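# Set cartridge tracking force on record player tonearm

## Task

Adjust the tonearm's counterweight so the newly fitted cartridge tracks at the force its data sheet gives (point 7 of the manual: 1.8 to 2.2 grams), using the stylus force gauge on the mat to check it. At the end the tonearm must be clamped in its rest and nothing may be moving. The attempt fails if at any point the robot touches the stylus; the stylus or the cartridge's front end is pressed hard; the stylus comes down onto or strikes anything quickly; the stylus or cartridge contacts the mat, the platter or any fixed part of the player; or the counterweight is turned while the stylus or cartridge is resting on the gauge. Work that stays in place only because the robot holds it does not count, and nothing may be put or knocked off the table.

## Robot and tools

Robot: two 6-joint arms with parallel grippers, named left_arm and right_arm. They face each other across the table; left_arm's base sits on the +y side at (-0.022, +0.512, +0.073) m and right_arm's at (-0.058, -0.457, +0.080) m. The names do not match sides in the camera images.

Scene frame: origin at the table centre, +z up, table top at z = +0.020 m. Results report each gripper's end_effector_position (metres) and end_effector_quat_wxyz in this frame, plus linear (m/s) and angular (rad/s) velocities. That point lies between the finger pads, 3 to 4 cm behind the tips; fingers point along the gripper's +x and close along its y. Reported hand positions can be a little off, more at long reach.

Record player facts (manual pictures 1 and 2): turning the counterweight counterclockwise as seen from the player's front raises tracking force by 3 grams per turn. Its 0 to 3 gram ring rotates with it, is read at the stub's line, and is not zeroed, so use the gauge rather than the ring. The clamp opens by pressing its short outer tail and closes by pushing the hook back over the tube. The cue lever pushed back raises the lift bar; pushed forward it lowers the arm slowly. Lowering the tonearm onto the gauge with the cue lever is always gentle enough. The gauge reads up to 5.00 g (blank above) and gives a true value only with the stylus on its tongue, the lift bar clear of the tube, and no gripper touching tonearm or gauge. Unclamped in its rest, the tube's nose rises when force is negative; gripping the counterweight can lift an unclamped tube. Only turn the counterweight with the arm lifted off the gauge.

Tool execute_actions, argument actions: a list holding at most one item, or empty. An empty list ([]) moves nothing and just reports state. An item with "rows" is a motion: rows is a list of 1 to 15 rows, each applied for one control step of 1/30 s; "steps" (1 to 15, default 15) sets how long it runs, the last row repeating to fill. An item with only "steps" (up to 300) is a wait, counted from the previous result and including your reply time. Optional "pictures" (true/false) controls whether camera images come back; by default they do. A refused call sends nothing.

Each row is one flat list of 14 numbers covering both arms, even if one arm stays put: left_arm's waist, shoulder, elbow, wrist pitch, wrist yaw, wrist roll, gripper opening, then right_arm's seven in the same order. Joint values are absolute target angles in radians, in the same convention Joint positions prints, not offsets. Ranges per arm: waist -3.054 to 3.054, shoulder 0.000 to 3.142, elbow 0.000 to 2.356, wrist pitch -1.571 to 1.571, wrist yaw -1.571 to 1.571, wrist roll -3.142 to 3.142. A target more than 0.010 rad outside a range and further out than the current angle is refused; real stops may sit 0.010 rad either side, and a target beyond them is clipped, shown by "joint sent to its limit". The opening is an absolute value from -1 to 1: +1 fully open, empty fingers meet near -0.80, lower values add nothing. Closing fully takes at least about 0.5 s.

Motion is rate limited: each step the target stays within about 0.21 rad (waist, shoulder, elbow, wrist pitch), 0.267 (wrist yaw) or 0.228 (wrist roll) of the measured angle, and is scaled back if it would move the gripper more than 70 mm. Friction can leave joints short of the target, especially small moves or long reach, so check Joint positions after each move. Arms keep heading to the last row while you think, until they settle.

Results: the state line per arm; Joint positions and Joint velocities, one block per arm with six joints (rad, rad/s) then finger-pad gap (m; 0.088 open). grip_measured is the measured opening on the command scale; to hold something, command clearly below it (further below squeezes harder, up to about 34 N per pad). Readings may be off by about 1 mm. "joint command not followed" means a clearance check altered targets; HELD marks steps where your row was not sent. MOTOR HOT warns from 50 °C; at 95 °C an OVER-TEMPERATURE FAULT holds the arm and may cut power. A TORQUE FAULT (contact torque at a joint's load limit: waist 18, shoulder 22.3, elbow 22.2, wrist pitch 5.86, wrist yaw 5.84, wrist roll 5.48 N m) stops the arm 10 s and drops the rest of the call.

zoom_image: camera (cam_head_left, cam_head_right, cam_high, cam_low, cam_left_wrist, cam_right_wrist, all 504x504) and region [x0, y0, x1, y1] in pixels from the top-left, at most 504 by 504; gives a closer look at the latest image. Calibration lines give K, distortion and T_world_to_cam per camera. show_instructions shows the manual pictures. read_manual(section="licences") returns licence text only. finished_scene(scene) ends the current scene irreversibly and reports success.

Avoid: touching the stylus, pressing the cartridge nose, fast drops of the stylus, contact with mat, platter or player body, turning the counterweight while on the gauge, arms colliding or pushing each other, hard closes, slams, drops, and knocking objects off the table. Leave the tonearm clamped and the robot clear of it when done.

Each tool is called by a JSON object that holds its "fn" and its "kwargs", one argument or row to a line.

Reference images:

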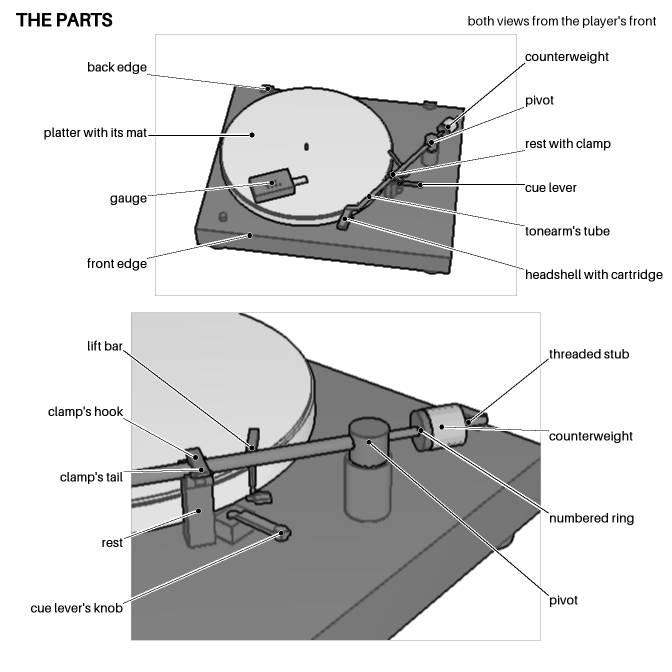

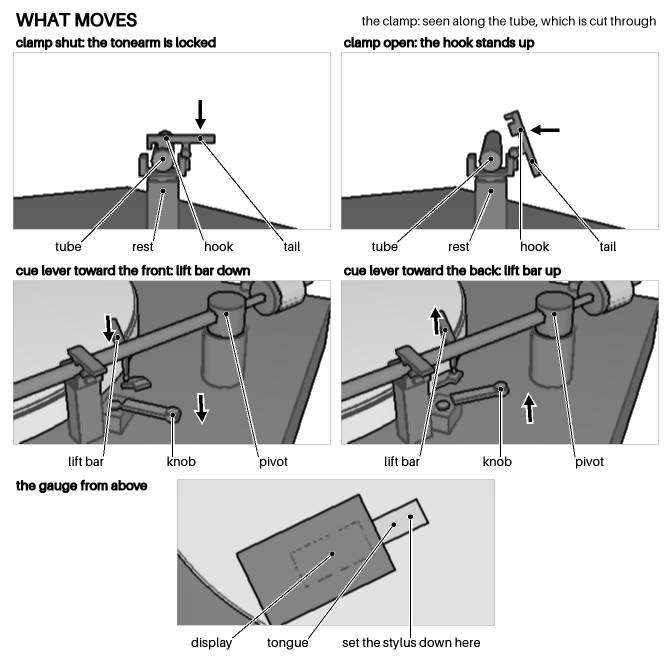

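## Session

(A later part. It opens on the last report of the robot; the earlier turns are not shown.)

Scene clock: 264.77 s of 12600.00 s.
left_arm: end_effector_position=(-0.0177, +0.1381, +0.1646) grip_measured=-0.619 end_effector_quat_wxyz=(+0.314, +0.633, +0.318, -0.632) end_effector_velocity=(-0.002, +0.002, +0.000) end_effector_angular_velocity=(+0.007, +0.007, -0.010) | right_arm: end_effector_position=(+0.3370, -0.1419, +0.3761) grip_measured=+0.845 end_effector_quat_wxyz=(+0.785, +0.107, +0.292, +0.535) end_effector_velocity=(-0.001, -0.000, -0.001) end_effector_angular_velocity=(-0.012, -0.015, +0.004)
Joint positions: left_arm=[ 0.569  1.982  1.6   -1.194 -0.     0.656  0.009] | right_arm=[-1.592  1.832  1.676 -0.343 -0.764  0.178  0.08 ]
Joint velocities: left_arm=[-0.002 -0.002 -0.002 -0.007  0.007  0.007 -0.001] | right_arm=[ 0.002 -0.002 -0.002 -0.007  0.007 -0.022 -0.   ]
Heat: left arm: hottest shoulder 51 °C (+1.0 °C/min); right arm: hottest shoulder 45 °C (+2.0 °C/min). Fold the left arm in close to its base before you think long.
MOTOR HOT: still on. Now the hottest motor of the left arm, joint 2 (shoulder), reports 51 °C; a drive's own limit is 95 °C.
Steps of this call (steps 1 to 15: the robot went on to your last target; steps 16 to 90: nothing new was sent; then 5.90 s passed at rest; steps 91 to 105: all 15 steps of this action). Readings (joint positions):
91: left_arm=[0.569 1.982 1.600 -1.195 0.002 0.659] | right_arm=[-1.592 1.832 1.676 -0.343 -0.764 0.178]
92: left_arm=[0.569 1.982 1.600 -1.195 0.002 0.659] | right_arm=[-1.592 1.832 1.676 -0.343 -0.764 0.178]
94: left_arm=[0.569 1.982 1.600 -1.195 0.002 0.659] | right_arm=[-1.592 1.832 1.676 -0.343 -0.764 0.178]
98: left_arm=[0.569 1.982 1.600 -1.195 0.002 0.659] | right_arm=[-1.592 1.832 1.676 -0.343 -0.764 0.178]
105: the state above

{"fn": "execute_actions", "kwargs": {
  "actions": [
    {"rows": [[0.568,1.97,1.612,-1.198,0,0.655,-0.68,-1.592,1.831,1.677,-0.343,-0.764,0.178,0.845],[0.568,1.97,1.616,-1.202,0,0.655,-0.68,-1.592,1.831,1.677,-0.343,-0.764,0.178,0.845],[0.568,1.97,1.62,-1.206,0,0.655,-0.68,-1.592,1.831,1.677,-0.343,-0.764,0.178,0.845],[0.568,1.969,1.624,-1.21,0,0.655,-0.68,-1.592,1.831,1.677,-0.343,-0.764,0.178,0.845],[0.568,1.969,1.628,-1.215,0,0.655,-0.68,-1.592,1.831,1.677,-0.343,-0.764,0.178,0.845],[0.568,1.968,1.632,-1.22,0,0.655,-0.68,-1.592,1.831,1.677,-0.343,-0.764,0.178,0.845],[0.568,1.968,1.637,-1.226,0,0.655,-0.68,-1.592,1.831,1.677,-0.343,-0.764,0.178,0.845]], "steps": 15}
  ]
}}

{"fn": "zoom_image", "kwargs": {
  "camera": "cam_low",
  "region": [190, 240, 260, 285]
}}

Scene clock: 271.53 s of 12600.00 s.
left_arm: end_effector_position=(-0.0170, +0.1373, +0.1707) grip_measured=-0.624 end_effector_quat_wxyz=(+0.316, +0.633, +0.319, -0.630) end_effector_velocity=(+0.002, +0.001, +0.003) end_effector_angular_velocity=(-0.002, -0.007, +0.010) | right_arm: end_effector_position=(+0.3370, -0.1419, +0.3761) grip_measured=+0.845 end_effector_quat_wxyz=(+0.785, +0.107, +0.293, +0.535) end_effector_velocity=(+0.004, -0.003, -0.001) end_effector_angular_velocity=(-0.008, -0.024, -0.006)
Joint positions: left_arm=[ 0.57   1.982  1.623 -1.218 -0.002  0.653  0.008] | right_arm=[-1.592  1.832  1.676 -0.343 -0.764  0.178  0.08 ]
Joint velocities: left_arm=[ 0.002 -0.007  0.002 -0.007 -0.007 -0.007  0.   ] | right_arm=[-0.007  0.002 -0.002  0.007  0.007 -0.022 -0.   ]
Heat: left arm: hottest shoulder 52 °C (+2.0 °C/min); right arm: hottest shoulder 45 °C (+1.0 °C/min). Fold the left arm in close to its base before you think long.
MOTOR HOT: still on. Now the hottest motor of the left arm, joint 2 (shoulder), reports 52 °C; a drive's own limit is 95 °C.
Steps of this call (steps 1 to 15: the robot went on to your last target; steps 16 to 90: nothing new was sent; then 3.27 s passed at rest; steps 91 to 105: all 15 steps of this action). Readings (joint positions):
91: left_arm=[0.571 1.982 1.600 -1.191 -0.002 0.654] | right_arm=[-1.592 1.832 1.676 -0.343 -0.764 0.178]
92: left_arm=[0.571 1.982 1.600 -1.192 -0.002 0.654] | right_arm=[-1.592 1.832 1.676 -0.343 -0.764 0.178]
94: left_arm=[0.571 1.982 1.604 -1.196 -0.002 0.654] | right_arm=[-1.592 1.832 1.676 -0.343 -0.764 0.178]
98: left_arm=[0.570 1.982 1.616 -1.209 -0.002 0.653] | right_arm=[-1.592 1.832 1.676 -0.343 -0.764 0.178]
105: the state above
camera_calibration (this result's frames):
cam_left_wrist: T_world_to_cam=[[-0.788897, 0.613109, 0.0417012, -0.0965733], [0.580536, 0.721291, 0.37778, -0.132313], [0.201541, 0.322238, -0.924956, 0.196368], [0, 0, 0, 1]] pos_world=[-0.0389499, 0.0913691, 0.235644]
cam_right_wrist: T_world_to_cam=[[0.79026, -0.411105, -0.454403, -0.14582], [-0.611833, -0.488345, -0.622237, 0.39697], [0.0338991, 0.769748, -0.637447, 0.413901], [0, 0, 0, 1]] pos_world=[0.344084, -0.184689, 0.444589]

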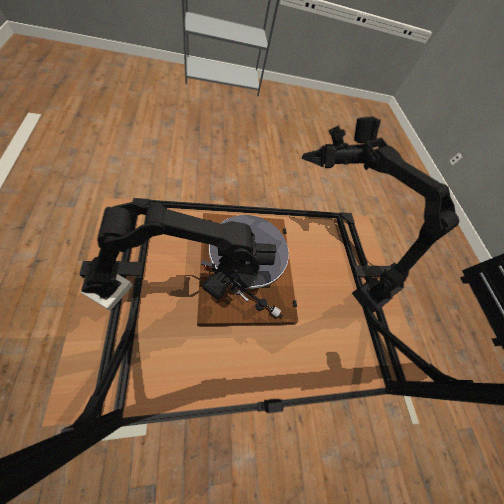

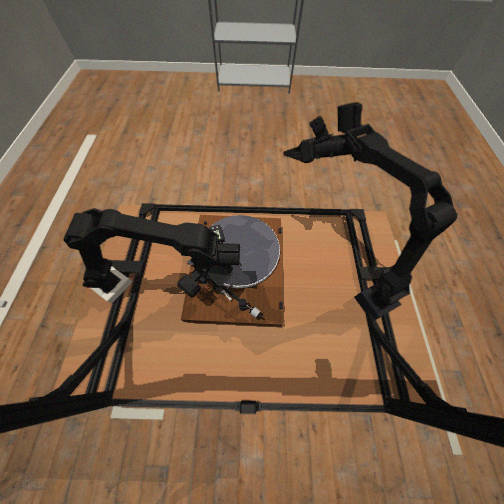

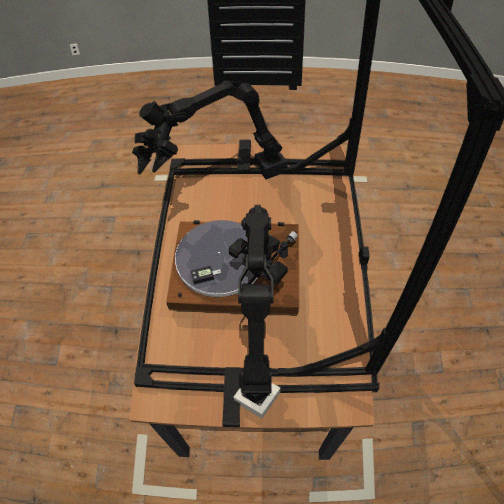

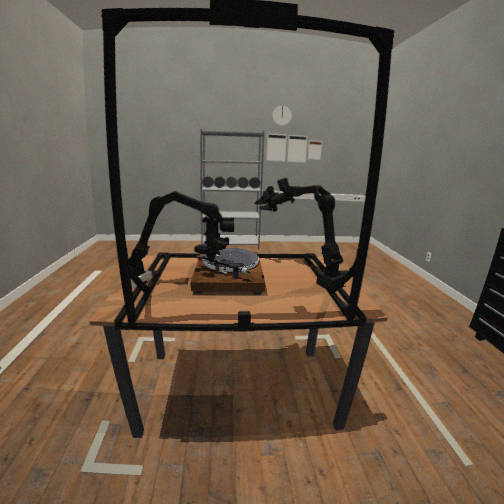

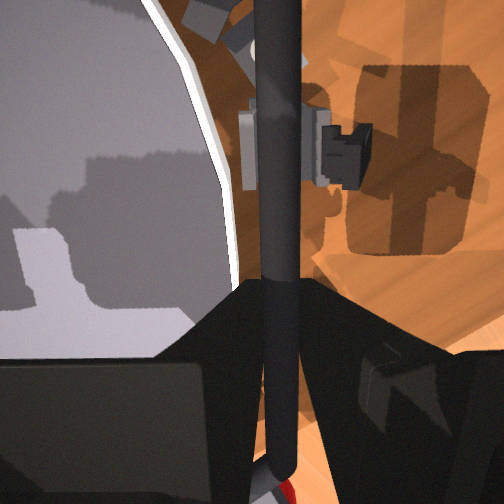

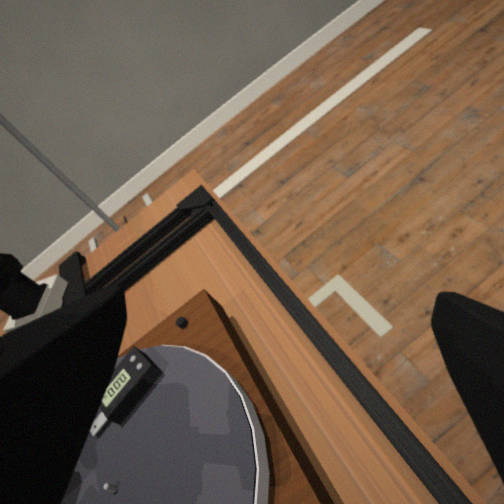

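Region (190, 240, 260, 285) of cam_low's 504x504 image, scaled by 7.200, with more detail than that image has; it fills the top 324 rows of this view, and the rest is white.

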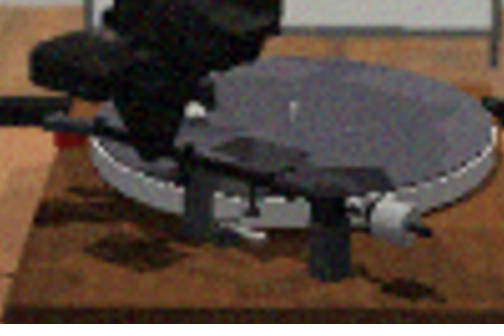

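{"fn": "execute_actions", "kwargs": {
  "actions": [
    {"rows": [[0.574,1.99,1.642,-1.226,0,0.67,-0.68,-1.592,1.831,1.677,-0.343,-0.764,0.178,0.845],[0.576,1.993,1.646,-1.227,0,0.68,-0.68,-1.592,1.831,1.677,-0.343,-0.764,0.178,0.845],[0.578,1.996,1.65,-1.228,0,0.69,-0.68,-1.592,1.831,1.677,-0.343,-0.764,0.178,0.845],[0.58,1.999,1.655,-1.229,0,0.70,-0.68,-1.592,1.831,1.677,-0.343,-0.764,0.178,0.845],[0.582,2.002,1.659,-1.23,0,0.71,-0.68,-1.592,1.831,1.677,-0.343,-0.764,0.178,0.845],[0.584,2.005,1.664,-1.231,0,0.72,-0.68,-1.592,1.831,1.677,-0.343,-0.764,0.178,0.845],[0.586,2.008,1.668,-1.232,0,0.73,-0.68,-1.592,1.831,1.677,-0.343,-0.764,0.178,0.845],[0.588,2.011,1.673,-1.233,0,0.74,-0.68,-1.592,1.831,1.677,-0.343,-0.764,0.178,0.845],[0.59,2.014,1.677,-1.234,0,0.75,-0.68,-1.592,1.831,1.677,-0.343,-0.764,0.178,0.845],[0.592,2.017,1.682,-1.235,0,0.76,-0.68,-1.592,1.831,1.677,-0.343,-0.764,0.178,0.845],[0.595,2.02,1.686,-1.236,0,0.768,-0.68,-1.592,1.831,1.677,-0.343,-0.764,0.178,0.845]], "steps": 15}
  ],
  "pictures": false
}}

{"fn": "execute_actions", "kwargs": {
  "actions": [
    {"steps": 8}
  ]
}}

Scene clock: 279.97 s of 12600.00 s.
left_arm: end_effector_position=(-0.0079, +0.1303, +0.1735) grip_measured=-0.624 end_effector_quat_wxyz=(+0.291, +0.645, +0.293, -0.642) end_effector_velocity=(+0.006, -0.008, +0.001) end_effector_angular_velocity=(-0.017, -0.008, -0.039) | right_arm: end_effector_position=(+0.3370, -0.1419, +0.3761) grip_measured=+0.845 end_effector_quat_wxyz=(+0.785, +0.107, +0.293, +0.535) end_effector_velocity=(-0.001, -0.001, -0.001) end_effector_angular_velocity=(-0.006, -0.012, +0.012)
Joint positions: left_arm=[ 0.593  2.008  1.672 -1.238 -0.003  0.756  0.008] | right_arm=[-1.592  1.832  1.676 -0.343 -0.764  0.178  0.08 ]
Joint velocities: left_arm=[ 0.012  0.017  0.027  0.007 -0.007  0.051  0.   ] | right_arm=[-0.002 -0.002 -0.002 -0.007 -0.007 -0.022 -0.   ]
Heat: left arm: hottest shoulder 53 °C (+3.0 °C/min); right arm: hottest shoulder 45 °C (+1.0 °C/min). Fold the left arm in close to its base before you think long.
MOTOR HOT: still on. Now the hottest motor of the left arm, joint 2 (shoulder), reports 53 °C; a drive's own limit is 95 °C.
Steps of this call (steps 1 to 15: the robot went on to your last target; steps 16 to 90: nothing new was sent; then 4.93 s passed at rest; steps 91 to 105: all 15 steps of this action). Readings (joint positions):
91: left_arm=[0.571 1.981 1.627 -1.222 -0.003 0.653] | right_arm=[-1.592 1.832 1.676 -0.343 -0.764 0.178]
92: left_arm=[0.572 1.982 1.629 -1.223 -0.003 0.656] | right_arm=[-1.592 1.832 1.676 -0.343 -0.764 0.178]
94: left_arm=[0.575 1.986 1.634 -1.224 -0.003 0.671] | right_arm=[-1.592 1.832 1.676 -0.343 -0.764 0.178]
98: left_arm=[0.581 1.995 1.650 -1.234 -0.002 0.700] | right_arm=[-1.592 1.832 1.676 -0.343 -0.764 0.178]
105: the state above

Scene clock: 280.23 s of 12600.00 s.
left_arm: end_effector_position=(-0.0071, +0.1297, +0.1735) grip_measured=-0.624 end_effector_quat_wxyz=(+0.291, +0.646, +0.292, -0.643) end_effector_velocity=(+0.000, +0.001, -0.000) end_effector_angular_velocity=(+0.008, -0.007, +0.005) | right_arm: end_effector_position=(+0.3370, -0.1419, +0.3761) grip_measured=+0.845 end_effector_quat_wxyz=(+0.785, +0.107, +0.293, +0.535) end_effector_velocity=(-0.001, -0.001, +0.001) end_effector_angular_velocity=(+0.000, -0.003, +0.007)
Joint positions: left_arm=[ 0.595  2.01   1.674 -1.238 -0.003  0.761  0.008] | right_arm=[-1.592  1.832  1.676 -0.343 -0.764  0.178  0.08 ]
Joint velocities: left_arm=[-0.002  0.002  0.002 -0.007 -0.007 -0.007  0.   ] | right_arm=[-0.002 -0.002  0.002 -0.007 -0.007 -0.007 -0.   ]
Heat: left arm: hottest shoulder 53 °C (+3.0 °C/min); right arm: hottest shoulder 45 °C (+1.0 °C/min). Fold the left arm in close to its base before you think long.
MOTOR HOT: still on. Now the hottest motor of the left arm, joint 2 (shoulder), reports 53 °C; a drive's own limit is 95 °C.
Steps of this call (steps 1 to 8: the robot went on to your last target). Readings (joint positions):
1: left_arm=[0.594 2.009 1.672 -1.238 -0.003 0.757] | right_arm=[-1.592 1.832 1.676 -0.343 -0.764 0.178]
2: left_arm=[0.594 2.009 1.673 -1.238 -0.003 0.758] | right_arm=[-1.592 1.832 1.676 -0.343 -0.764 0.178]
4: left_arm=[0.595 2.009 1.674 -1.238 -0.003 0.760] | right_arm=[-1.592 1.832 1.676 -0.343 -0.764 0.178]
8: the state above
camera_calibration (this result's frames):
cam_left_wrist: T_world_to_cam=[[-0.73551, 0.676337, 0.0399027, -0.0917428], [0.638086, 0.671708, 0.37637, -0.126499], [0.22775, 0.302286, -0.92561, 0.202323], [0, 0, 0, 1]] pos_world=[-0.0328398, 0.0858599, 0.238543]
cam_right_wrist: T_world_to_cam=[[0.79026, -0.411105, -0.454403, -0.14582], [-0.611833, -0.488345, -0.622237, 0.39697], [0.0338991, 0.769748, -0.637447, 0.413901], [0, 0, 0, 1]] pos_world=[0.344084, -0.184689, 0.444589]

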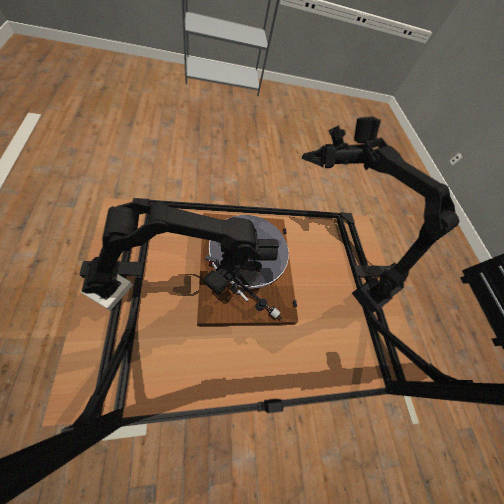

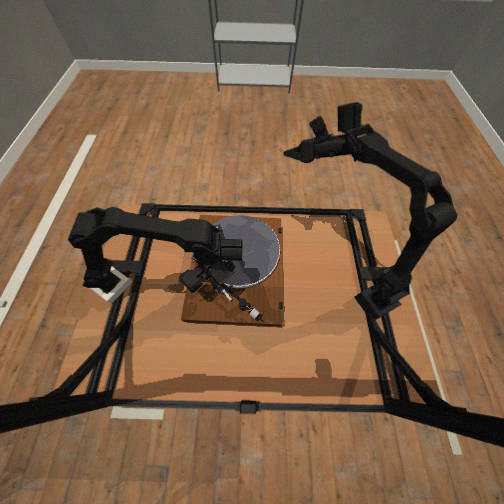

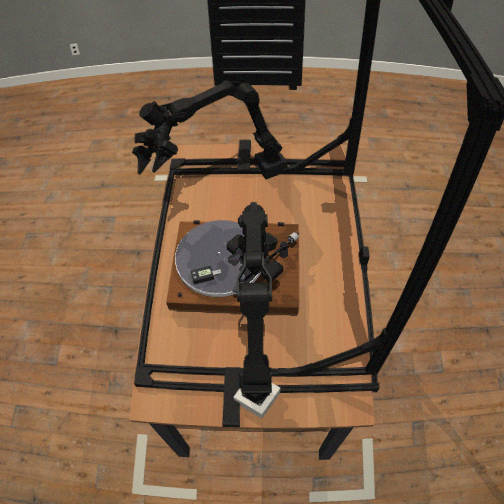

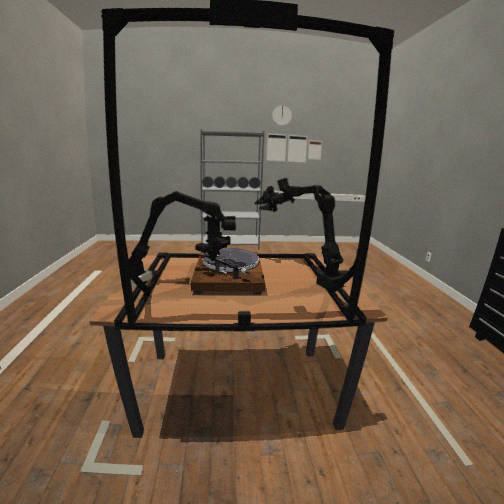

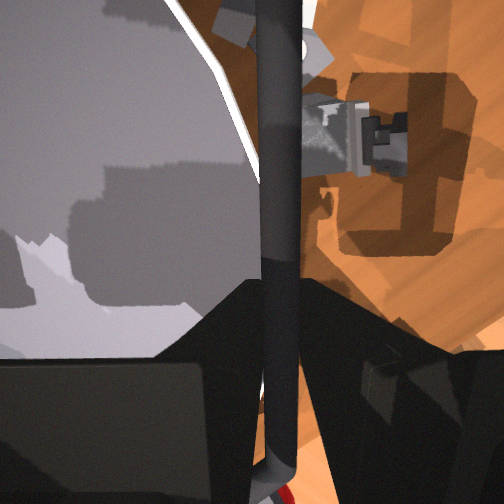

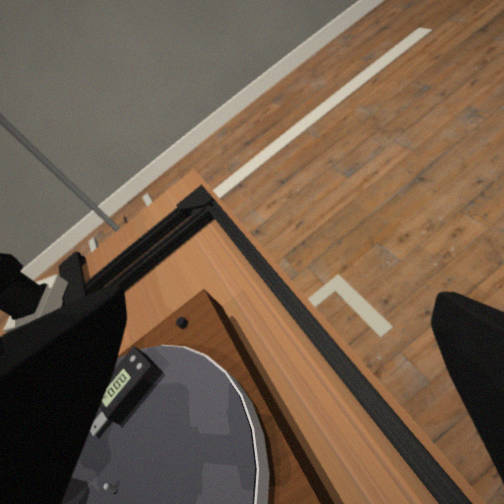

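{"fn": "execute_actions", "kwargs": {
  "actions": [
    {"rows": [[0.597,2.023,1.69,-1.239,0,0.775,-0.68,-1.592,1.831,1.677,-0.343,-0.764,0.178,0.845],[0.599,2.026,1.694,-1.24,0,0.785,-0.68,-1.592,1.831,1.677,-0.343,-0.764,0.178,0.845],[0.601,2.029,1.698,-1.241,0,0.795,-0.68,-1.592,1.831,1.677,-0.343,-0.764,0.178,0.845],[0.603,2.032,1.703,-1.242,0,0.805,-0.68,-1.592,1.831,1.677,-0.343,-0.764,0.178,0.845],[0.605,2.035,1.707,-1.243,0,0.815,-0.68,-1.592,1.831,1.677,-0.343,-0.764,0.178,0.845],[0.607,2.038,1.712,-1.245,0,0.825,-0.68,-1.592,1.831,1.677,-0.343,-0.764,0.178,0.845],[0.609,2.041,1.716,-1.246,0,0.835,-0.68,-1.592,1.831,1.677,-0.343,-0.764,0.178,0.845],[0.611,2.044,1.721,-1.247,0,0.845,-0.68,-1.592,1.831,1.677,-0.343,-0.764,0.178,0.845],[0.613,2.047,1.725,-1.248,0,0.858,-0.68,-1.592,1.831,1.677,-0.343,-0.764,0.178,0.845],[0.615,2.05,1.73,-1.25,0,0.87,-0.68,-1.592,1.831,1.677,-0.343,-0.764,0.178,0.845],[0.617,2.053,1.734,-1.251,0,0.88,-0.68,-1.592,1.831,1.677,-0.343,-0.764,0.178,0.845],[0.619,2.057,1.74,-1.253,0,0.89,-0.68,-1.592,1.831,1.677,-0.343,-0.764,0.178,0.845],[0.621,2.061,1.747,-1.255,0,0.90,-0.68,-1.592,1.831,1.677,-0.343,-0.764,0.178,0.845],[0.623,2.066,1.754,-1.258,0,0.91,-0.68,-1.592,1.831,1.677,-0.343,-0.764,0.178,0.845],[0.625,2.07,1.76,-1.26,0,0.92,-0.68,-1.592,1.831,1.677,-0.343,-0.764,0.178,0.845]], "steps": 15}
  ],
  "pictures": false
}}

{"fn": "execute_actions", "kwargs": {
  "actions": [
    {"rows": [[0.627,2.075,1.767,-1.263,0,0.931,-0.68,-1.592,1.831,1.677,-0.343,-0.764,0.178,0.845],[0.629,2.08,1.774,-1.265,0,0.942,-0.68,-1.592,1.831,1.677,-0.343,-0.764,0.178,0.845],[0.631,2.084,1.781,-1.268,0,0.953,-0.68,-1.592,1.831,1.677,-0.343,-0.764,0.178,0.845],[0.633,2.089,1.788,-1.27,0,0.964,-0.68,-1.592,1.831,1.677,-0.343,-0.764,0.178,0.845],[0.635,2.094,1.796,-1.273,0,0.975,-0.68,-1.592,1.831,1.677,-0.343,-0.764,0.178,0.845],[0.637,2.099,1.803,-1.275,0,0.986,-0.68,-1.592,1.831,1.677,-0.343,-0.764,0.178,0.845],[0.639,2.104,1.811,-1.278,0,0.997,-0.68,-1.592,1.831,1.677,-0.343,-0.764,0.178,0.845],[0.64,2.109,1.818,-1.28,0,1.008,-0.68,-1.592,1.831,1.677,-0.343,-0.764,0.178,0.845],[0.642,2.114,1.826,-1.283,0,1.019,-0.68,-1.592,1.831,1.677,-0.343,-0.764,0.178,0.845],[0.644,2.119,1.834,-1.285,0,1.03,-0.68,-1.592,1.831,1.677,-0.343,-0.764,0.178,0.845],[0.645,2.124,1.841,-1.288,0,1.041,-0.68,-1.592,1.831,1.677,-0.343,-0.764,0.178,0.845],[0.647,2.129,1.849,-1.29,0,1.052,-0.68,-1.592,1.831,1.677,-0.343,-0.764,0.178,0.845],[0.648,2.134,1.857,-1.293,0,1.063,-0.68,-1.592,1.831,1.677,-0.343,-0.764,0.178,0.845],[0.65,2.139,1.865,-1.296,0,1.075,-0.68,-1.592,1.831,1.677,-0.343,-0.764,0.178,0.845],[0.651,2.144,1.872,-1.298,0,1.087,-0.68,-1.592,1.831,1.677,-0.343,-0.764,0.178,0.845]], "steps": 15}
  ],
  "pictures": false
}}

{"fn": "execute_actions", "kwargs": {
  "actions": [
    {"steps": 12}
  ]
}}

Scene clock: 297.53 s of 12600.00 s.
left_arm: end_effector_position=(+0.0040, +0.1192, +0.1734) grip_measured=-0.624 end_effector_quat_wxyz=(+0.259, +0.659, +0.258, -0.657) end_effector_velocity=(+0.027, -0.023, +0.000) end_effector_angular_velocity=(+0.024, -0.021, -0.259) | right_arm: end_effector_position=(+0.3370, -0.1419, +0.3761) grip_measured=+0.845 end_effector_quat_wxyz=(+0.785, +0.107, +0.292, +0.535) end_effector_velocity=(-0.000, -0.001, -0.003) end_effector_angular_velocity=(-0.008, -0.007, +0.012)
Joint positions: left_arm=[ 0.622  2.051  1.734 -1.252 -0.003  0.888  0.008] | right_arm=[-1.592  1.832  1.676 -0.343 -0.764  0.178  0.08 ]
Joint velocities: left_arm=[ 0.056  0.12   0.178 -0.081 -0.022  0.315  0.   ] | right_arm=[-0.002  0.002 -0.002 -0.007 -0.007 -0.022 -0.   ]
Heat: left arm: hottest shoulder 52 °C (+2.0 °C/min); right arm: hottest shoulder 46 °C (+2.0 °C/min). Fold the left arm in close to its base before you think long.
MOTOR HOT: still on. Now the hottest motor of the left arm, joint 2 (shoulder), reports 52 °C; a drive's own limit is 95 °C.
Steps of this call (steps 1 to 15: the robot went on to your last target; steps 16 to 90: nothing new was sent; then 13.80 s passed at rest; steps 91 to 105: all 15 steps of this action). Readings (joint positions):
91: left_arm=[0.597 2.011 1.676 -1.237 -0.003 0.762] | right_arm=[-1.592 1.832 1.676 -0.343 -0.764 0.178]
92: left_arm=[0.598 2.012 1.677 -1.237 -0.003 0.766] | right_arm=[-1.592 1.832 1.676 -0.343 -0.764 0.178]
94: left_arm=[0.601 2.016 1.683 -1.239 -0.003 0.780] | right_arm=[-1.592 1.832 1.676 -0.343 -0.764 0.178]
98: left_arm=[0.608 2.027 1.699 -1.243 -0.003 0.816] | right_arm=[-1.592 1.832 1.676 -0.343 -0.764 0.178]
105: the state above

Scene clock: 298.03 s of 12600.00 s.
left_arm: end_effector_position=(+0.0167, +0.1037, +0.1739) grip_measured=-0.624 end_effector_quat_wxyz=(+0.213, +0.676, +0.212, -0.673) end_effector_velocity=(+0.023, -0.032, +0.003) end_effector_angular_velocity=(-0.005, -0.008, -0.298) | right_arm: end_effector_position=(+0.3370, -0.1419, +0.3761) grip_measured=+0.845 end_effector_quat_wxyz=(+0.785, +0.107, +0.292, +0.535) end_effector_velocity=(+0.001, -0.002, +0.001) end_effector_angular_velocity=(-0.006, -0.006, -0.006)
Joint positions: left_arm=[ 0.651  2.121  1.842 -1.291 -0.004  1.054  0.008] | right_arm=[-1.592  1.832  1.676 -0.343 -0.764  0.178  0.08 ]
Joint velocities: left_arm=[ 0.046  0.139  0.227 -0.081 -0.007  0.344 -0.   ] | right_arm=[-0.002 -0.002  0.002 -0.007  0.007 -0.007 -0.   ]
Heat: left arm: hottest shoulder 52 °C (+2.0 °C/min); right arm: hottest shoulder 46 °C (+2.0 °C/min). Fold the left arm in close to its base before you think long.
MOTOR HOT: still on. Now the hottest motor of the left arm, joint 2 (shoulder), reports 52 °C; a drive's own limit is 95 °C.
Steps of this call (steps 1 to 15: all 15 steps of this action). Readings (joint positions):
1: left_arm=[0.624 2.055 1.740 -1.255 -0.004 0.898] | right_arm=[-1.592 1.832 1.676 -0.343 -0.764 0.178]
2: left_arm=[0.626 2.059 1.747 -1.257 -0.004 0.909] | right_arm=[-1.592 1.832 1.676 -0.343 -0.764 0.178]
4: left_arm=[0.630 2.068 1.760 -1.262 -0.004 0.931] | right_arm=[-1.592 1.832 1.676 -0.343 -0.764 0.178]
8: left_arm=[0.638 2.086 1.789 -1.273 -0.004 0.976] | right_arm=[-1.592 1.832 1.676 -0.343 -0.764 0.178]
15: the state above

Scene clock: 298.43 s of 12600.00 s.
left_arm: end_effector_position=(+0.0186, +0.1010, +0.1738) grip_measured=-0.624 end_effector_quat_wxyz=(+0.206, +0.678, +0.204, -0.675) end_effector_velocity=(-0.001, +0.007, +0.002) end_effector_angular_velocity=(+0.032, -0.004, +0.005) | right_arm: end_effector_position=(+0.3370, -0.1419, +0.3761) grip_measured=+0.845 end_effector_quat_wxyz=(+0.785, +0.107, +0.292, +0.535) end_effector_velocity=(-0.002, +0.000, -0.002) end_effector_angular_velocity=(-0.002, -0.004, +0.024)
Joint positions: left_arm=[ 0.654  2.133  1.86  -1.297 -0.004  1.08   0.008] | right_arm=[-1.592  1.832  1.676 -0.343 -0.764  0.178  0.08 ]
Joint velocities: left_arm=[-0.002 -0.002  0.002 -0.037 -0.007 -0.007  0.   ] | right_arm=[-0.002  0.002 -0.002 -0.007 -0.022 -0.022 -0.   ]
Heat: left arm: hottest shoulder 52 °C (+2.0 °C/min); right arm: hottest shoulder 46 °C (+2.0 °C/min). Fold the left arm in close to its base before you think long.
MOTOR HOT: still on. Now the hottest motor of the left arm, joint 2 (shoulder), reports 52 °C; a drive's own limit is 95 °C.
Steps of this call (steps 1 to 12: the robot went on to your last target). Readings (joint positions):
1: left_arm=[0.652 2.125 1.848 -1.293 -0.004 1.063] | right_arm=[-1.592 1.832 1.676 -0.343 -0.764 0.178]
2: left_arm=[0.653 2.127 1.852 -1.294 -0.004 1.069] | right_arm=[-1.592 1.832 1.676 -0.343 -0.764 0.178]
4: left_arm=[0.654 2.130 1.857 -1.295 -0.004 1.075] | right_arm=[-1.592 1.832 1.676 -0.343 -0.764 0.178]
8: left_arm=[0.654 2.132 1.860 -1.297 -0.004 1.079] | right_arm=[-1.592 1.832 1.676 -0.343 -0.764 0.178]
12: the state above
camera_calibration (this result's frames):
cam_left_wrist: T_world_to_cam=[[-0.53647, 0.843114, 0.0368483, -0.0734656], [0.789451, 0.485934, 0.375014, -0.10751], [0.298274, 0.230274, -0.926286, 0.211512], [0, 0, 0, 1]] pos_world=[-0.0176267, 0.0654771, 0.238945]
cam_right_wrist: T_world_to_cam=[[0.790471, -0.411045, -0.45409, -0.146], [-0.611554, -0.488487, -0.6224, 0.396917], [0.0340173, 0.76969, -0.637511, 0.413877], [0, 0, 0, 1]] pos_world=[0.344066, -0.184681, 0.444595]

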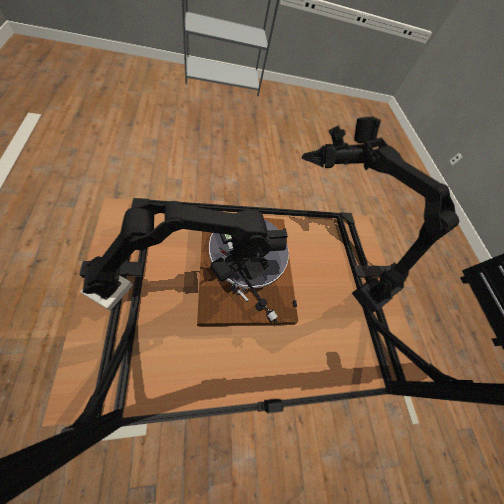

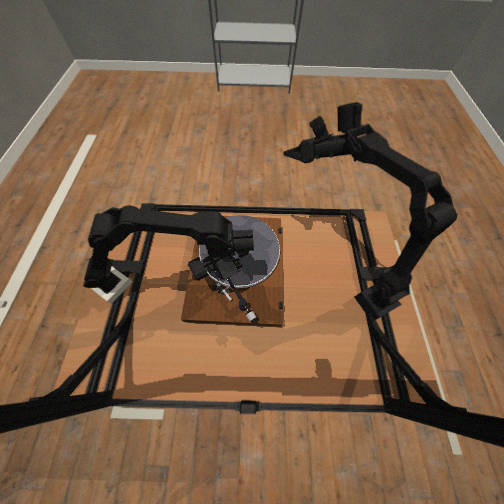

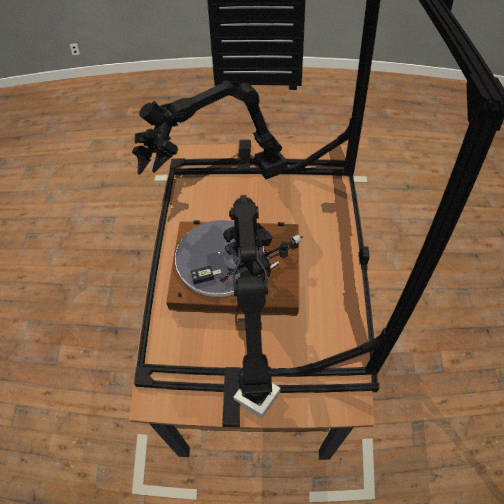

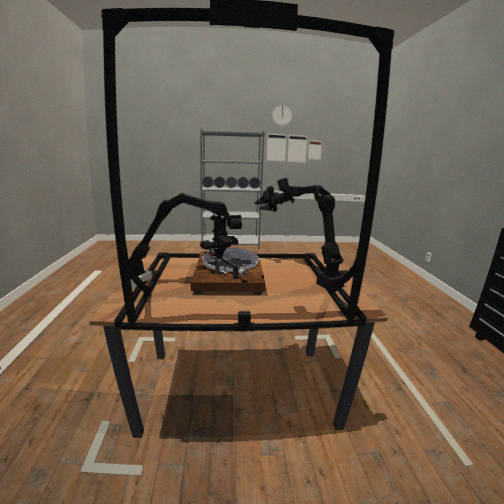

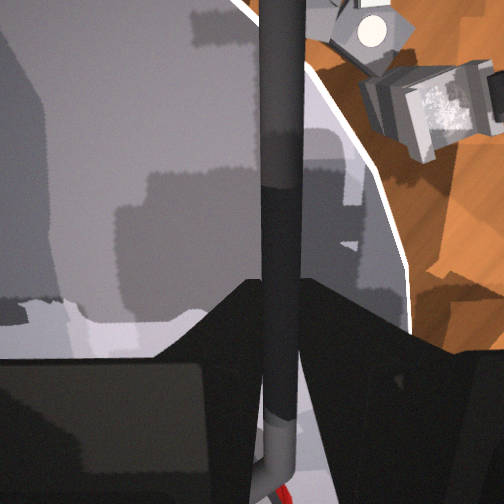

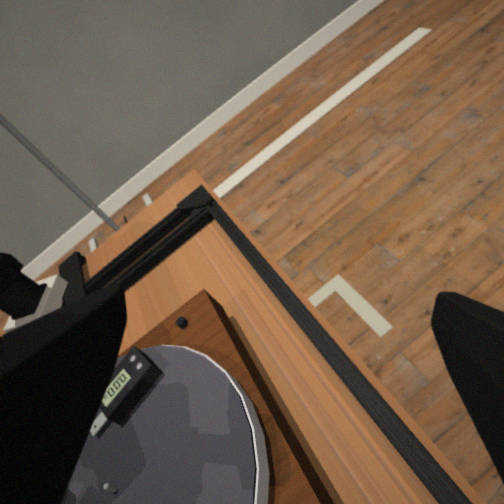

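{"fn": "zoom_image", "kwargs": {
  "camera": "cam_high",
  "region": [180, 250, 250, 300]
}}

{"fn": "zoom_image", "kwargs": {
  "camera": "cam_head_left",
  "region": [200, 220, 260, 270]
}}

Region (180, 250, 250, 300) of cam_high's 504x504 image, scaled by 7.200, with more detail than that image has; it fills the top 360 rows of this view, and the rest is white.

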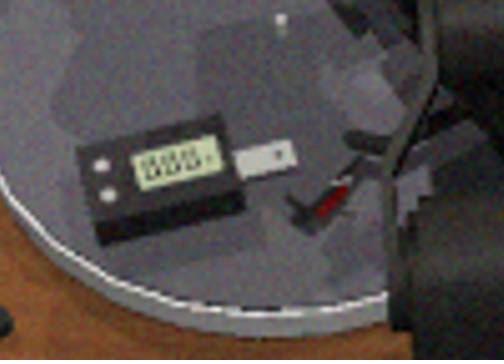

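Region (200, 220, 260, 270) of cam_head_left's 504x504 image, scaled by 8.400, with more detail than that image has.

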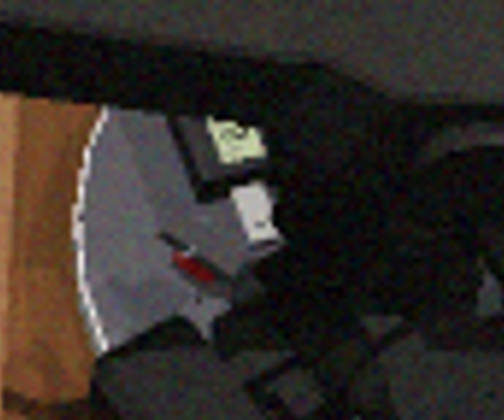

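{"fn": "execute_actions", "kwargs": {
  "actions": [
    {"rows": [[0.654,2.144,1.872,-1.298,0,1.085,-0.68,-1.26,2.5,1.604,0.9,-1.45,0,0.845]], "steps": 15}
  ],
  "pictures": false
}}

{"fn": "execute_actions", "kwargs": {
  "actions": [
    {"steps": 40}
  ]
}}

Scene clock: 313.37 s of 12600.00 s.
left_arm: end_effector_position=(+0.0186, +0.1009, +0.1737) grip_measured=-0.624 end_effector_quat_wxyz=(+0.206, +0.678, +0.204, -0.675) end_effector_velocity=(+0.002, +0.002, -0.002) end_effector_angular_velocity=(+0.014, -0.021, -0.010) | right_arm: end_effector_position=(+0.1999, +0.0111, +0.2402) grip_measured=+0.845 end_effector_quat_wxyz=(+0.465, +0.065, +0.217, +0.855) end_effector_velocity=(-0.122, +0.109, -0.508) end_effector_angular_velocity=(+0.264, +0.136, +0.912)
Joint positions: left_arm=[ 0.654  2.133  1.861 -1.297 -0.004  1.081  0.008] | right_arm=[-1.269  2.283  1.631  0.209 -1.358  0.016  0.08 ]
Joint velocities: left_arm=[-0.002  0.002 -0.002 -0.007 -0.022  0.007  0.   ] | right_arm=[ 0.276  1.326 -0.076  1.414 -0.696 -0.081 -0.   ]
Heat: left arm: hottest shoulder 52 °C (+2.0 °C/min); right arm: hottest shoulder 46 °C (+1.0 °C/min). Fold the left arm in close to its base before you think long.
MOTOR HOT: still on. Now the hottest motor of the left arm, joint 2 (shoulder), reports 52 °C; a drive's own limit is 95 °C.
Steps of this call (steps 1 to 30: the robot went on to your last target; steps 31 to 90: nothing new was sent; then 11.43 s passed at rest; steps 91 to 105: all 15 steps of this action). Readings (joint positions):
91: left_arm=[0.654 2.133 1.861 -1.297 -0.004 1.081] | right_arm=[-1.587 1.845 1.673 -0.318 -0.787 0.160]
92: left_arm=[0.654 2.133 1.861 -1.297 -0.004 1.081] | right_arm=[-1.572 1.860 1.673 -0.280 -0.824 0.138]
94: left_arm=[0.654 2.133 1.861 -1.297 -0.004 1.081] | right_arm=[-1.523 1.900 1.670 -0.224 -0.896 0.105]
98: left_arm=[0.654 2.133 1.861 -1.297 -0.004 1.081] | right_arm=[-1.409 2.010 1.651 -0.104 -1.043 0.060]
105: the state above

Scene clock: 314.70 s of 12600.00 s.
left_arm: end_effector_position=(+0.0186, +0.1009, +0.1735) grip_measured=-0.624 end_effector_quat_wxyz=(+0.206, +0.678, +0.204, -0.675) end_effector_velocity=(-0.002, +0.002, +0.000) end_effector_angular_velocity=(+0.007, +0.008, +0.005) | right_arm: end_effector_position=(+0.1974, +0.0189, +0.1932) grip_measured=+0.845 end_effector_quat_wxyz=(+0.435, -0.002, -0.007, +0.901) end_effector_velocity=(-0.002, -0.000, -0.000) end_effector_angular_velocity=(-0.001, -0.001, +0.010)
Joint positions: left_arm=[ 0.654  2.134  1.861 -1.297 -0.004  1.081  0.008] | right_arm=[-1.259  2.493  1.609  0.898 -1.445 -0.001  0.08 ]
Joint velocities: left_arm=[-0.002 -0.002 -0.002 -0.007  0.007 -0.007 -0.   ] | right_arm=[ 0.002 -0.002 -0.002 -0.007 -0.007 -0.007 -0.   ]
Heat: left arm: hottest shoulder 52 °C (+2.0 °C/min); right arm: hottest shoulder 46 °C (+1.0 °C/min). Fold the left arm in close to its base before you think long.
MOTOR HOT: still on. Now the hottest motor of the left arm, joint 2 (shoulder), reports 52 °C; a drive's own limit is 95 °C.
Steps of this call (steps 1 to 40: the robot went on to your last target). Readings (joint positions):
1: left_arm=[0.654 2.133 1.861 -1.297 -0.004 1.081] | right_arm=[-1.262 2.327 1.628 0.256 -1.378 0.013]
2: left_arm=[0.654 2.133 1.861 -1.297 -0.004 1.081] | right_arm=[-1.258 2.373 1.624 0.316 -1.396 0.012]
4: left_arm=[0.654 2.133 1.861 -1.297 -0.004 1.081] | right_arm=[-1.259 2.443 1.617 0.455 -1.435 -0.020]
8: left_arm=[0.654 2.134 1.861 -1.297 -0.004 1.081] | right_arm=[-1.259 2.482 1.612 0.689 -1.441 -0.003]
40: the state above
camera_calibration (this result's frames):
cam_left_wrist: T_world_to_cam=[[-0.536146, 0.843291, 0.0375297, -0.0735215], [0.789664, 0.485347, 0.375325, -0.107377], [0.298293, 0.230865, -0.926133, 0.211204], [0, 0, 0, 1]] pos_world=[-0.017627, 0.0653557, 0.238663]
cam_right_wrist: T_world_to_cam=[[0.789364, 0.612447, 0.0425726, -0.167643], [0.264747, -0.277018, -0.923672, 0.157469], [-0.553907, 0.740384, -0.380812, 0.245221], [0, 0, 0, 1]] pos_world=[0.226471, -0.0352635, 0.24597]

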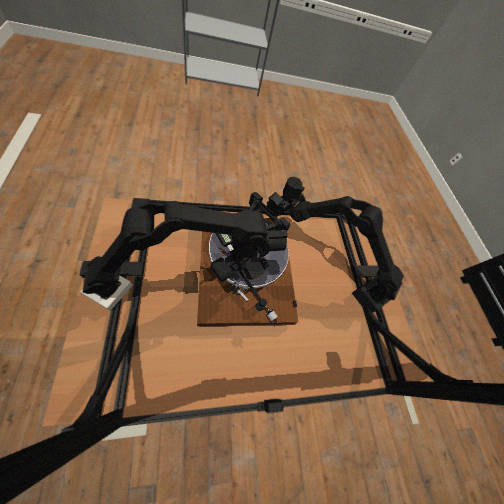

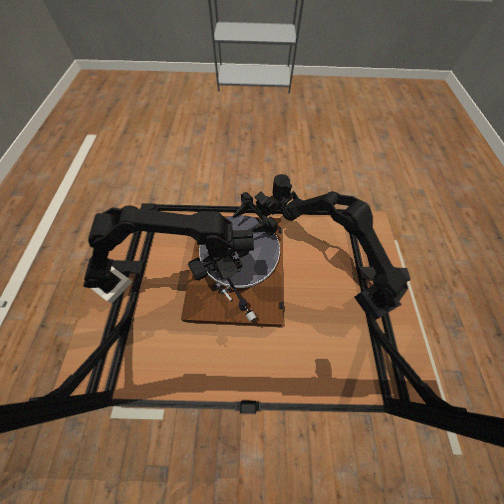

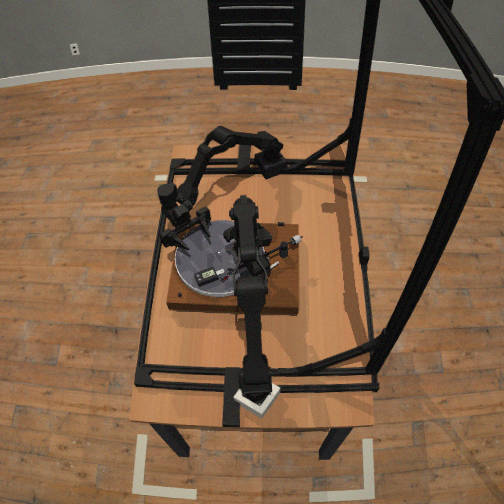

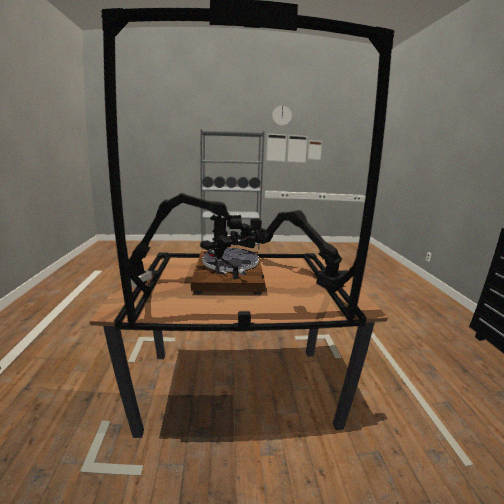

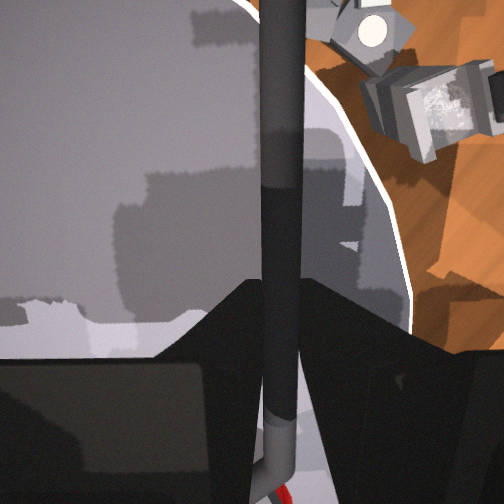

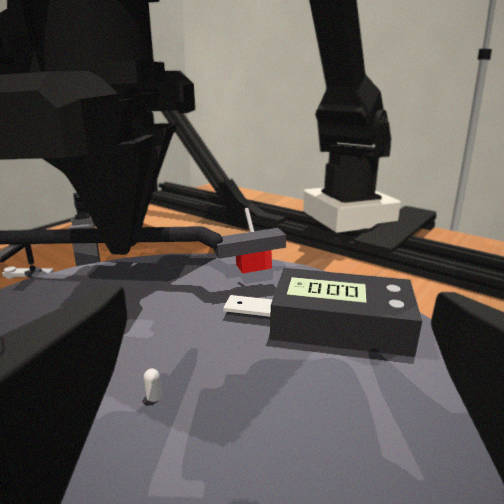

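{"fn": "execute_actions", "kwargs": {
  "actions": [
    {"rows": [[0.656,2.15,1.882,-1.302,0,1.096,-0.68,-1.26,2.5,1.604,0.9,-1.45,0,0.845],[0.658,2.156,1.891,-1.306,0,1.107,-0.68,-1.26,2.5,1.604,0.9,-1.45,0,0.845],[0.659,2.162,1.90,-1.309,0,1.118,-0.68,-1.26,2.5,1.604,0.9,-1.45,0,0.845],[0.661,2.168,1.91,-1.313,0,1.129,-0.68,-1.26,2.5,1.604,0.9,-1.45,0,0.845],[0.662,2.174,1.919,-1.317,0,1.14,-0.68,-1.26,2.5,1.604,0.9,-1.45,0,0.845],[0.664,2.18,1.929,-1.32,0,1.151,-0.68,-1.26,2.5,1.604,0.9,-1.45,0,0.845],[0.665,2.186,1.938,-1.324,0,1.162,-0.68,-1.26,2.5,1.604,0.9,-1.45,0,0.845],[0.666,2.192,1.948,-1.328,0,1.173,-0.68,-1.26,2.5,1.604,0.9,-1.45,0,0.845],[0.668,2.198,1.958,-1.332,0,1.184,-0.68,-1.26,2.5,1.604,0.9,-1.45,0,0.845],[0.669,2.204,1.968,-1.335,0,1.195,-0.68,-1.26,2.5,1.604,0.9,-1.45,0,0.845],[0.67,2.21,1.978,-1.339,0,1.206,-0.68,-1.26,2.5,1.604,0.9,-1.45,0,0.845],[0.671,2.216,1.988,-1.343,0,1.217,-0.68,-1.26,2.5,1.604,0.9,-1.45,0,0.845],[0.672,2.222,1.998,-1.347,0,1.228,-0.68,-1.26,2.5,1.604,0.9,-1.45,0,0.845],[0.673,2.229,2.008,-1.351,0,1.24,-0.68,-1.26,2.5,1.604,0.9,-1.45,0,0.845],[0.674,2.235,2.018,-1.354,0,1.251,-0.68,-1.26,2.5,1.604,0.9,-1.45,0,0.845]], "steps": 15}
  ],
  "pictures": false
}}

{"fn": "execute_actions", "kwargs": {
  "actions": [
    {"steps": 12}
  ]
}}

Scene clock: 327.03 s of 12600.00 s.
left_arm: end_effector_position=(+0.0275, +0.0856, +0.1741) grip_measured=-0.624 end_effector_quat_wxyz=(+0.164, +0.689, +0.164, -0.686) end_effector_velocity=(+0.021, -0.036, -0.002) end_effector_angular_velocity=(+0.006, -0.021, -0.298) | right_arm: end_effector_position=(+0.1973, +0.0189, +0.1929) grip_measured=+0.845 end_effector_quat_wxyz=(+0.434, -0.002, -0.007, +0.901) end_effector_velocity=(-0.002, -0.003, +0.002) end_effector_angular_velocity=(+0.003, -0.004, +0.020)
Joint positions: left_arm=[ 0.672  2.208  1.982 -1.345 -0.004  1.219  0.008] | right_arm=[-1.259  2.494  1.609  0.898 -1.445 -0.001  0.08 ]
Joint velocities: left_arm=[ 0.032  0.183  0.291 -0.11  -0.022  0.33  -0.   ] | right_arm=[-0.002 -0.007 -0.002 -0.007 -0.022 -0.007  0.   ]
Heat: left arm: hottest shoulder 52 °C (+0.0 °C/min); right arm: hottest shoulder 48 °C (+3.0 °C/min). Fold the left arm in close to its base before you think long.
MOTOR HOT: still on. Now the hottest motor of the left arm, joint 2 (shoulder), reports 52 °C; a drive's own limit is 95 °C.
Steps of this call (steps 1 to 15: the robot went on to your last target; steps 16 to 90: nothing new was sent; then 8.83 s passed at rest; steps 91 to 105: all 15 steps of this action). Readings (joint positions):
91: left_arm=[0.655 2.135 1.863 -1.298 -0.004 1.082] | right_arm=[-1.259 2.494 1.609 0.898 -1.445 -0.001]
92: left_arm=[0.656 2.138 1.868 -1.300 -0.004 1.087] | right_arm=[-1.259 2.494 1.609 0.898 -1.445 -0.001]
94: left_arm=[0.657 2.146 1.880 -1.305 -0.004 1.103] | right_arm=[-1.259 2.494 1.609 0.898 -1.445 -0.001]
98: left_arm=[0.663 2.167 1.915 -1.318 -0.004 1.143] | right_arm=[-1.259 2.494 1.609 0.898 -1.445 -0.001]
105: the state above

Scene clock: 327.43 s of 12600.00 s.
left_arm: end_effector_position=(+0.0289, +0.0825, +0.1742) grip_measured=-0.624 end_effector_quat_wxyz=(+0.156, +0.691, +0.155, -0.689) end_effector_velocity=(+0.002, +0.001, -0.000) end_effector_angular_velocity=(+0.010, -0.021, +0.005) | right_arm: end_effector_position=(+0.1973, +0.0189, +0.1929) grip_measured=+0.845 end_effector_quat_wxyz=(+0.434, -0.002, -0.007, +0.901) end_effector_velocity=(+0.002, -0.003, +0.001) end_effector_angular_velocity=(+0.010, -0.011, -0.000)
Joint positions: left_arm=[ 0.674  2.223  2.006 -1.353 -0.004  1.245  0.008] | right_arm=[-1.259  2.494  1.609  0.898 -1.445 -0.001  0.08 ]
Joint velocities: left_arm=[-0.002  0.002  0.002 -0.007 -0.022 -0.007 -0.   ] | right_arm=[-0.007 -0.002 -0.002  0.007 -0.007 -0.007 -0.   ]
Heat: left arm: hottest shoulder 52 °C (+0.0 °C/min); right arm: hottest shoulder 48 °C (+3.1 °C/min). Fold the left arm in close to its base before you think long.
MOTOR HOT: still on. Now the hottest motor of the left arm, joint 2 (shoulder), reports 52 °C; a drive's own limit is 95 °C.
Steps of this call (steps 1 to 12: the robot went on to your last target). Readings (joint positions):
1: left_arm=[0.672 2.213 1.990 -1.347 -0.004 1.228] | right_arm=[-1.259 2.494 1.609 0.898 -1.445 -0.001]
2: left_arm=[0.673 2.216 1.995 -1.350 -0.004 1.233] | right_arm=[-1.259 2.494 1.609 0.898 -1.445 -0.001]
4: left_arm=[0.674 2.220 2.001 -1.351 -0.004 1.239] | right_arm=[-1.259 2.494 1.609 0.898 -1.445 -0.001]
8: left_arm=[0.674 2.223 2.005 -1.353 -0.004 1.244] | right_arm=[-1.259 2.494 1.609 0.898 -1.445 -0.001]
12: the state above
camera_calibration (this result's frames):
cam_left_wrist: T_world_to_cam=[[-0.409045, 0.911714, 0.0381953, -0.0619217], [0.851443, 0.36628, 0.375345, -0.0988714], [0.328217, 0.186054, -0.926098, 0.215823], [0, 0, 0, 1]] pos_world=[-0.0119823, 0.0525146, 0.239349]
cam_right_wrist: T_world_to_cam=[[0.789153, 0.612772, 0.0418183, -0.167338], [0.264364, -0.277425, -0.923659, 0.157273], [-0.554391, 0.739964, -0.380926, 0.245241], [0, 0, 0, 1]] pos_world=[0.226437, -0.0352976, 0.245683]

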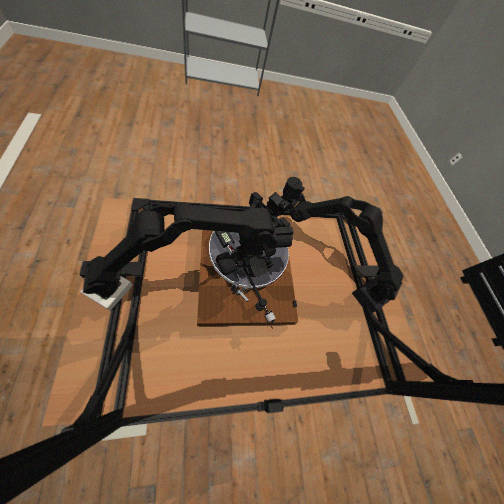

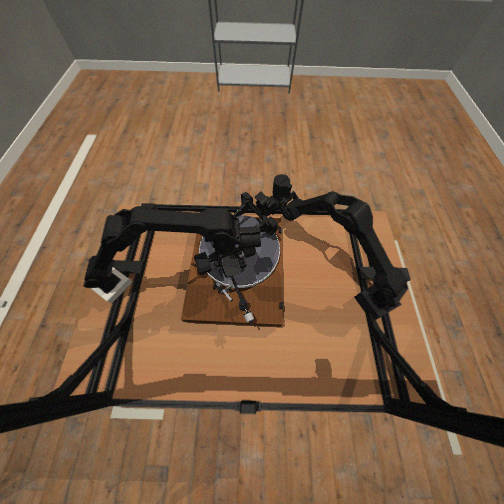

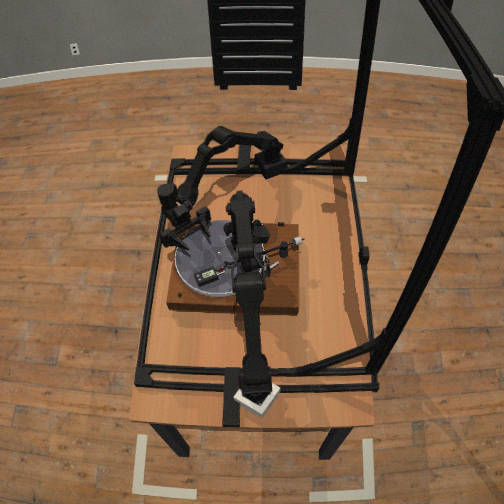

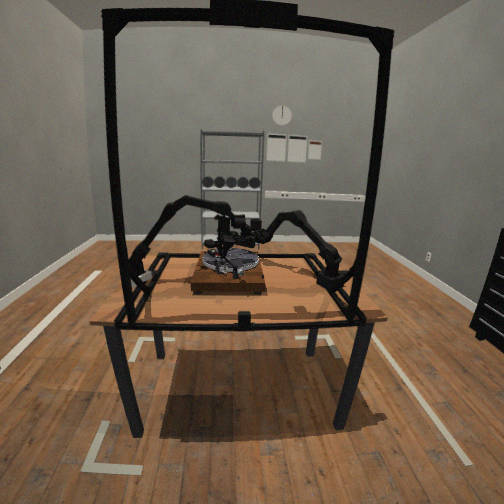

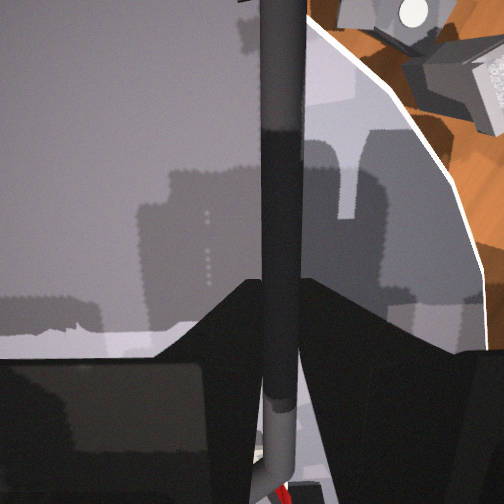

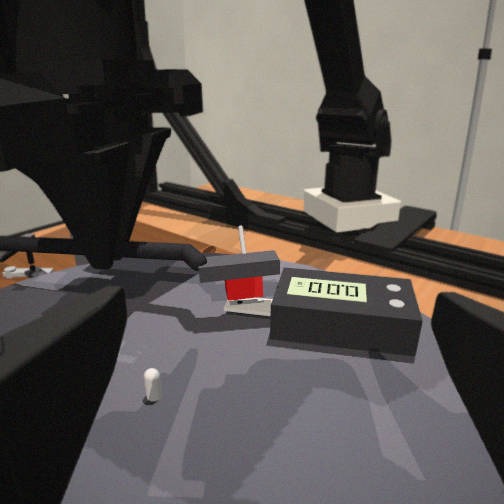

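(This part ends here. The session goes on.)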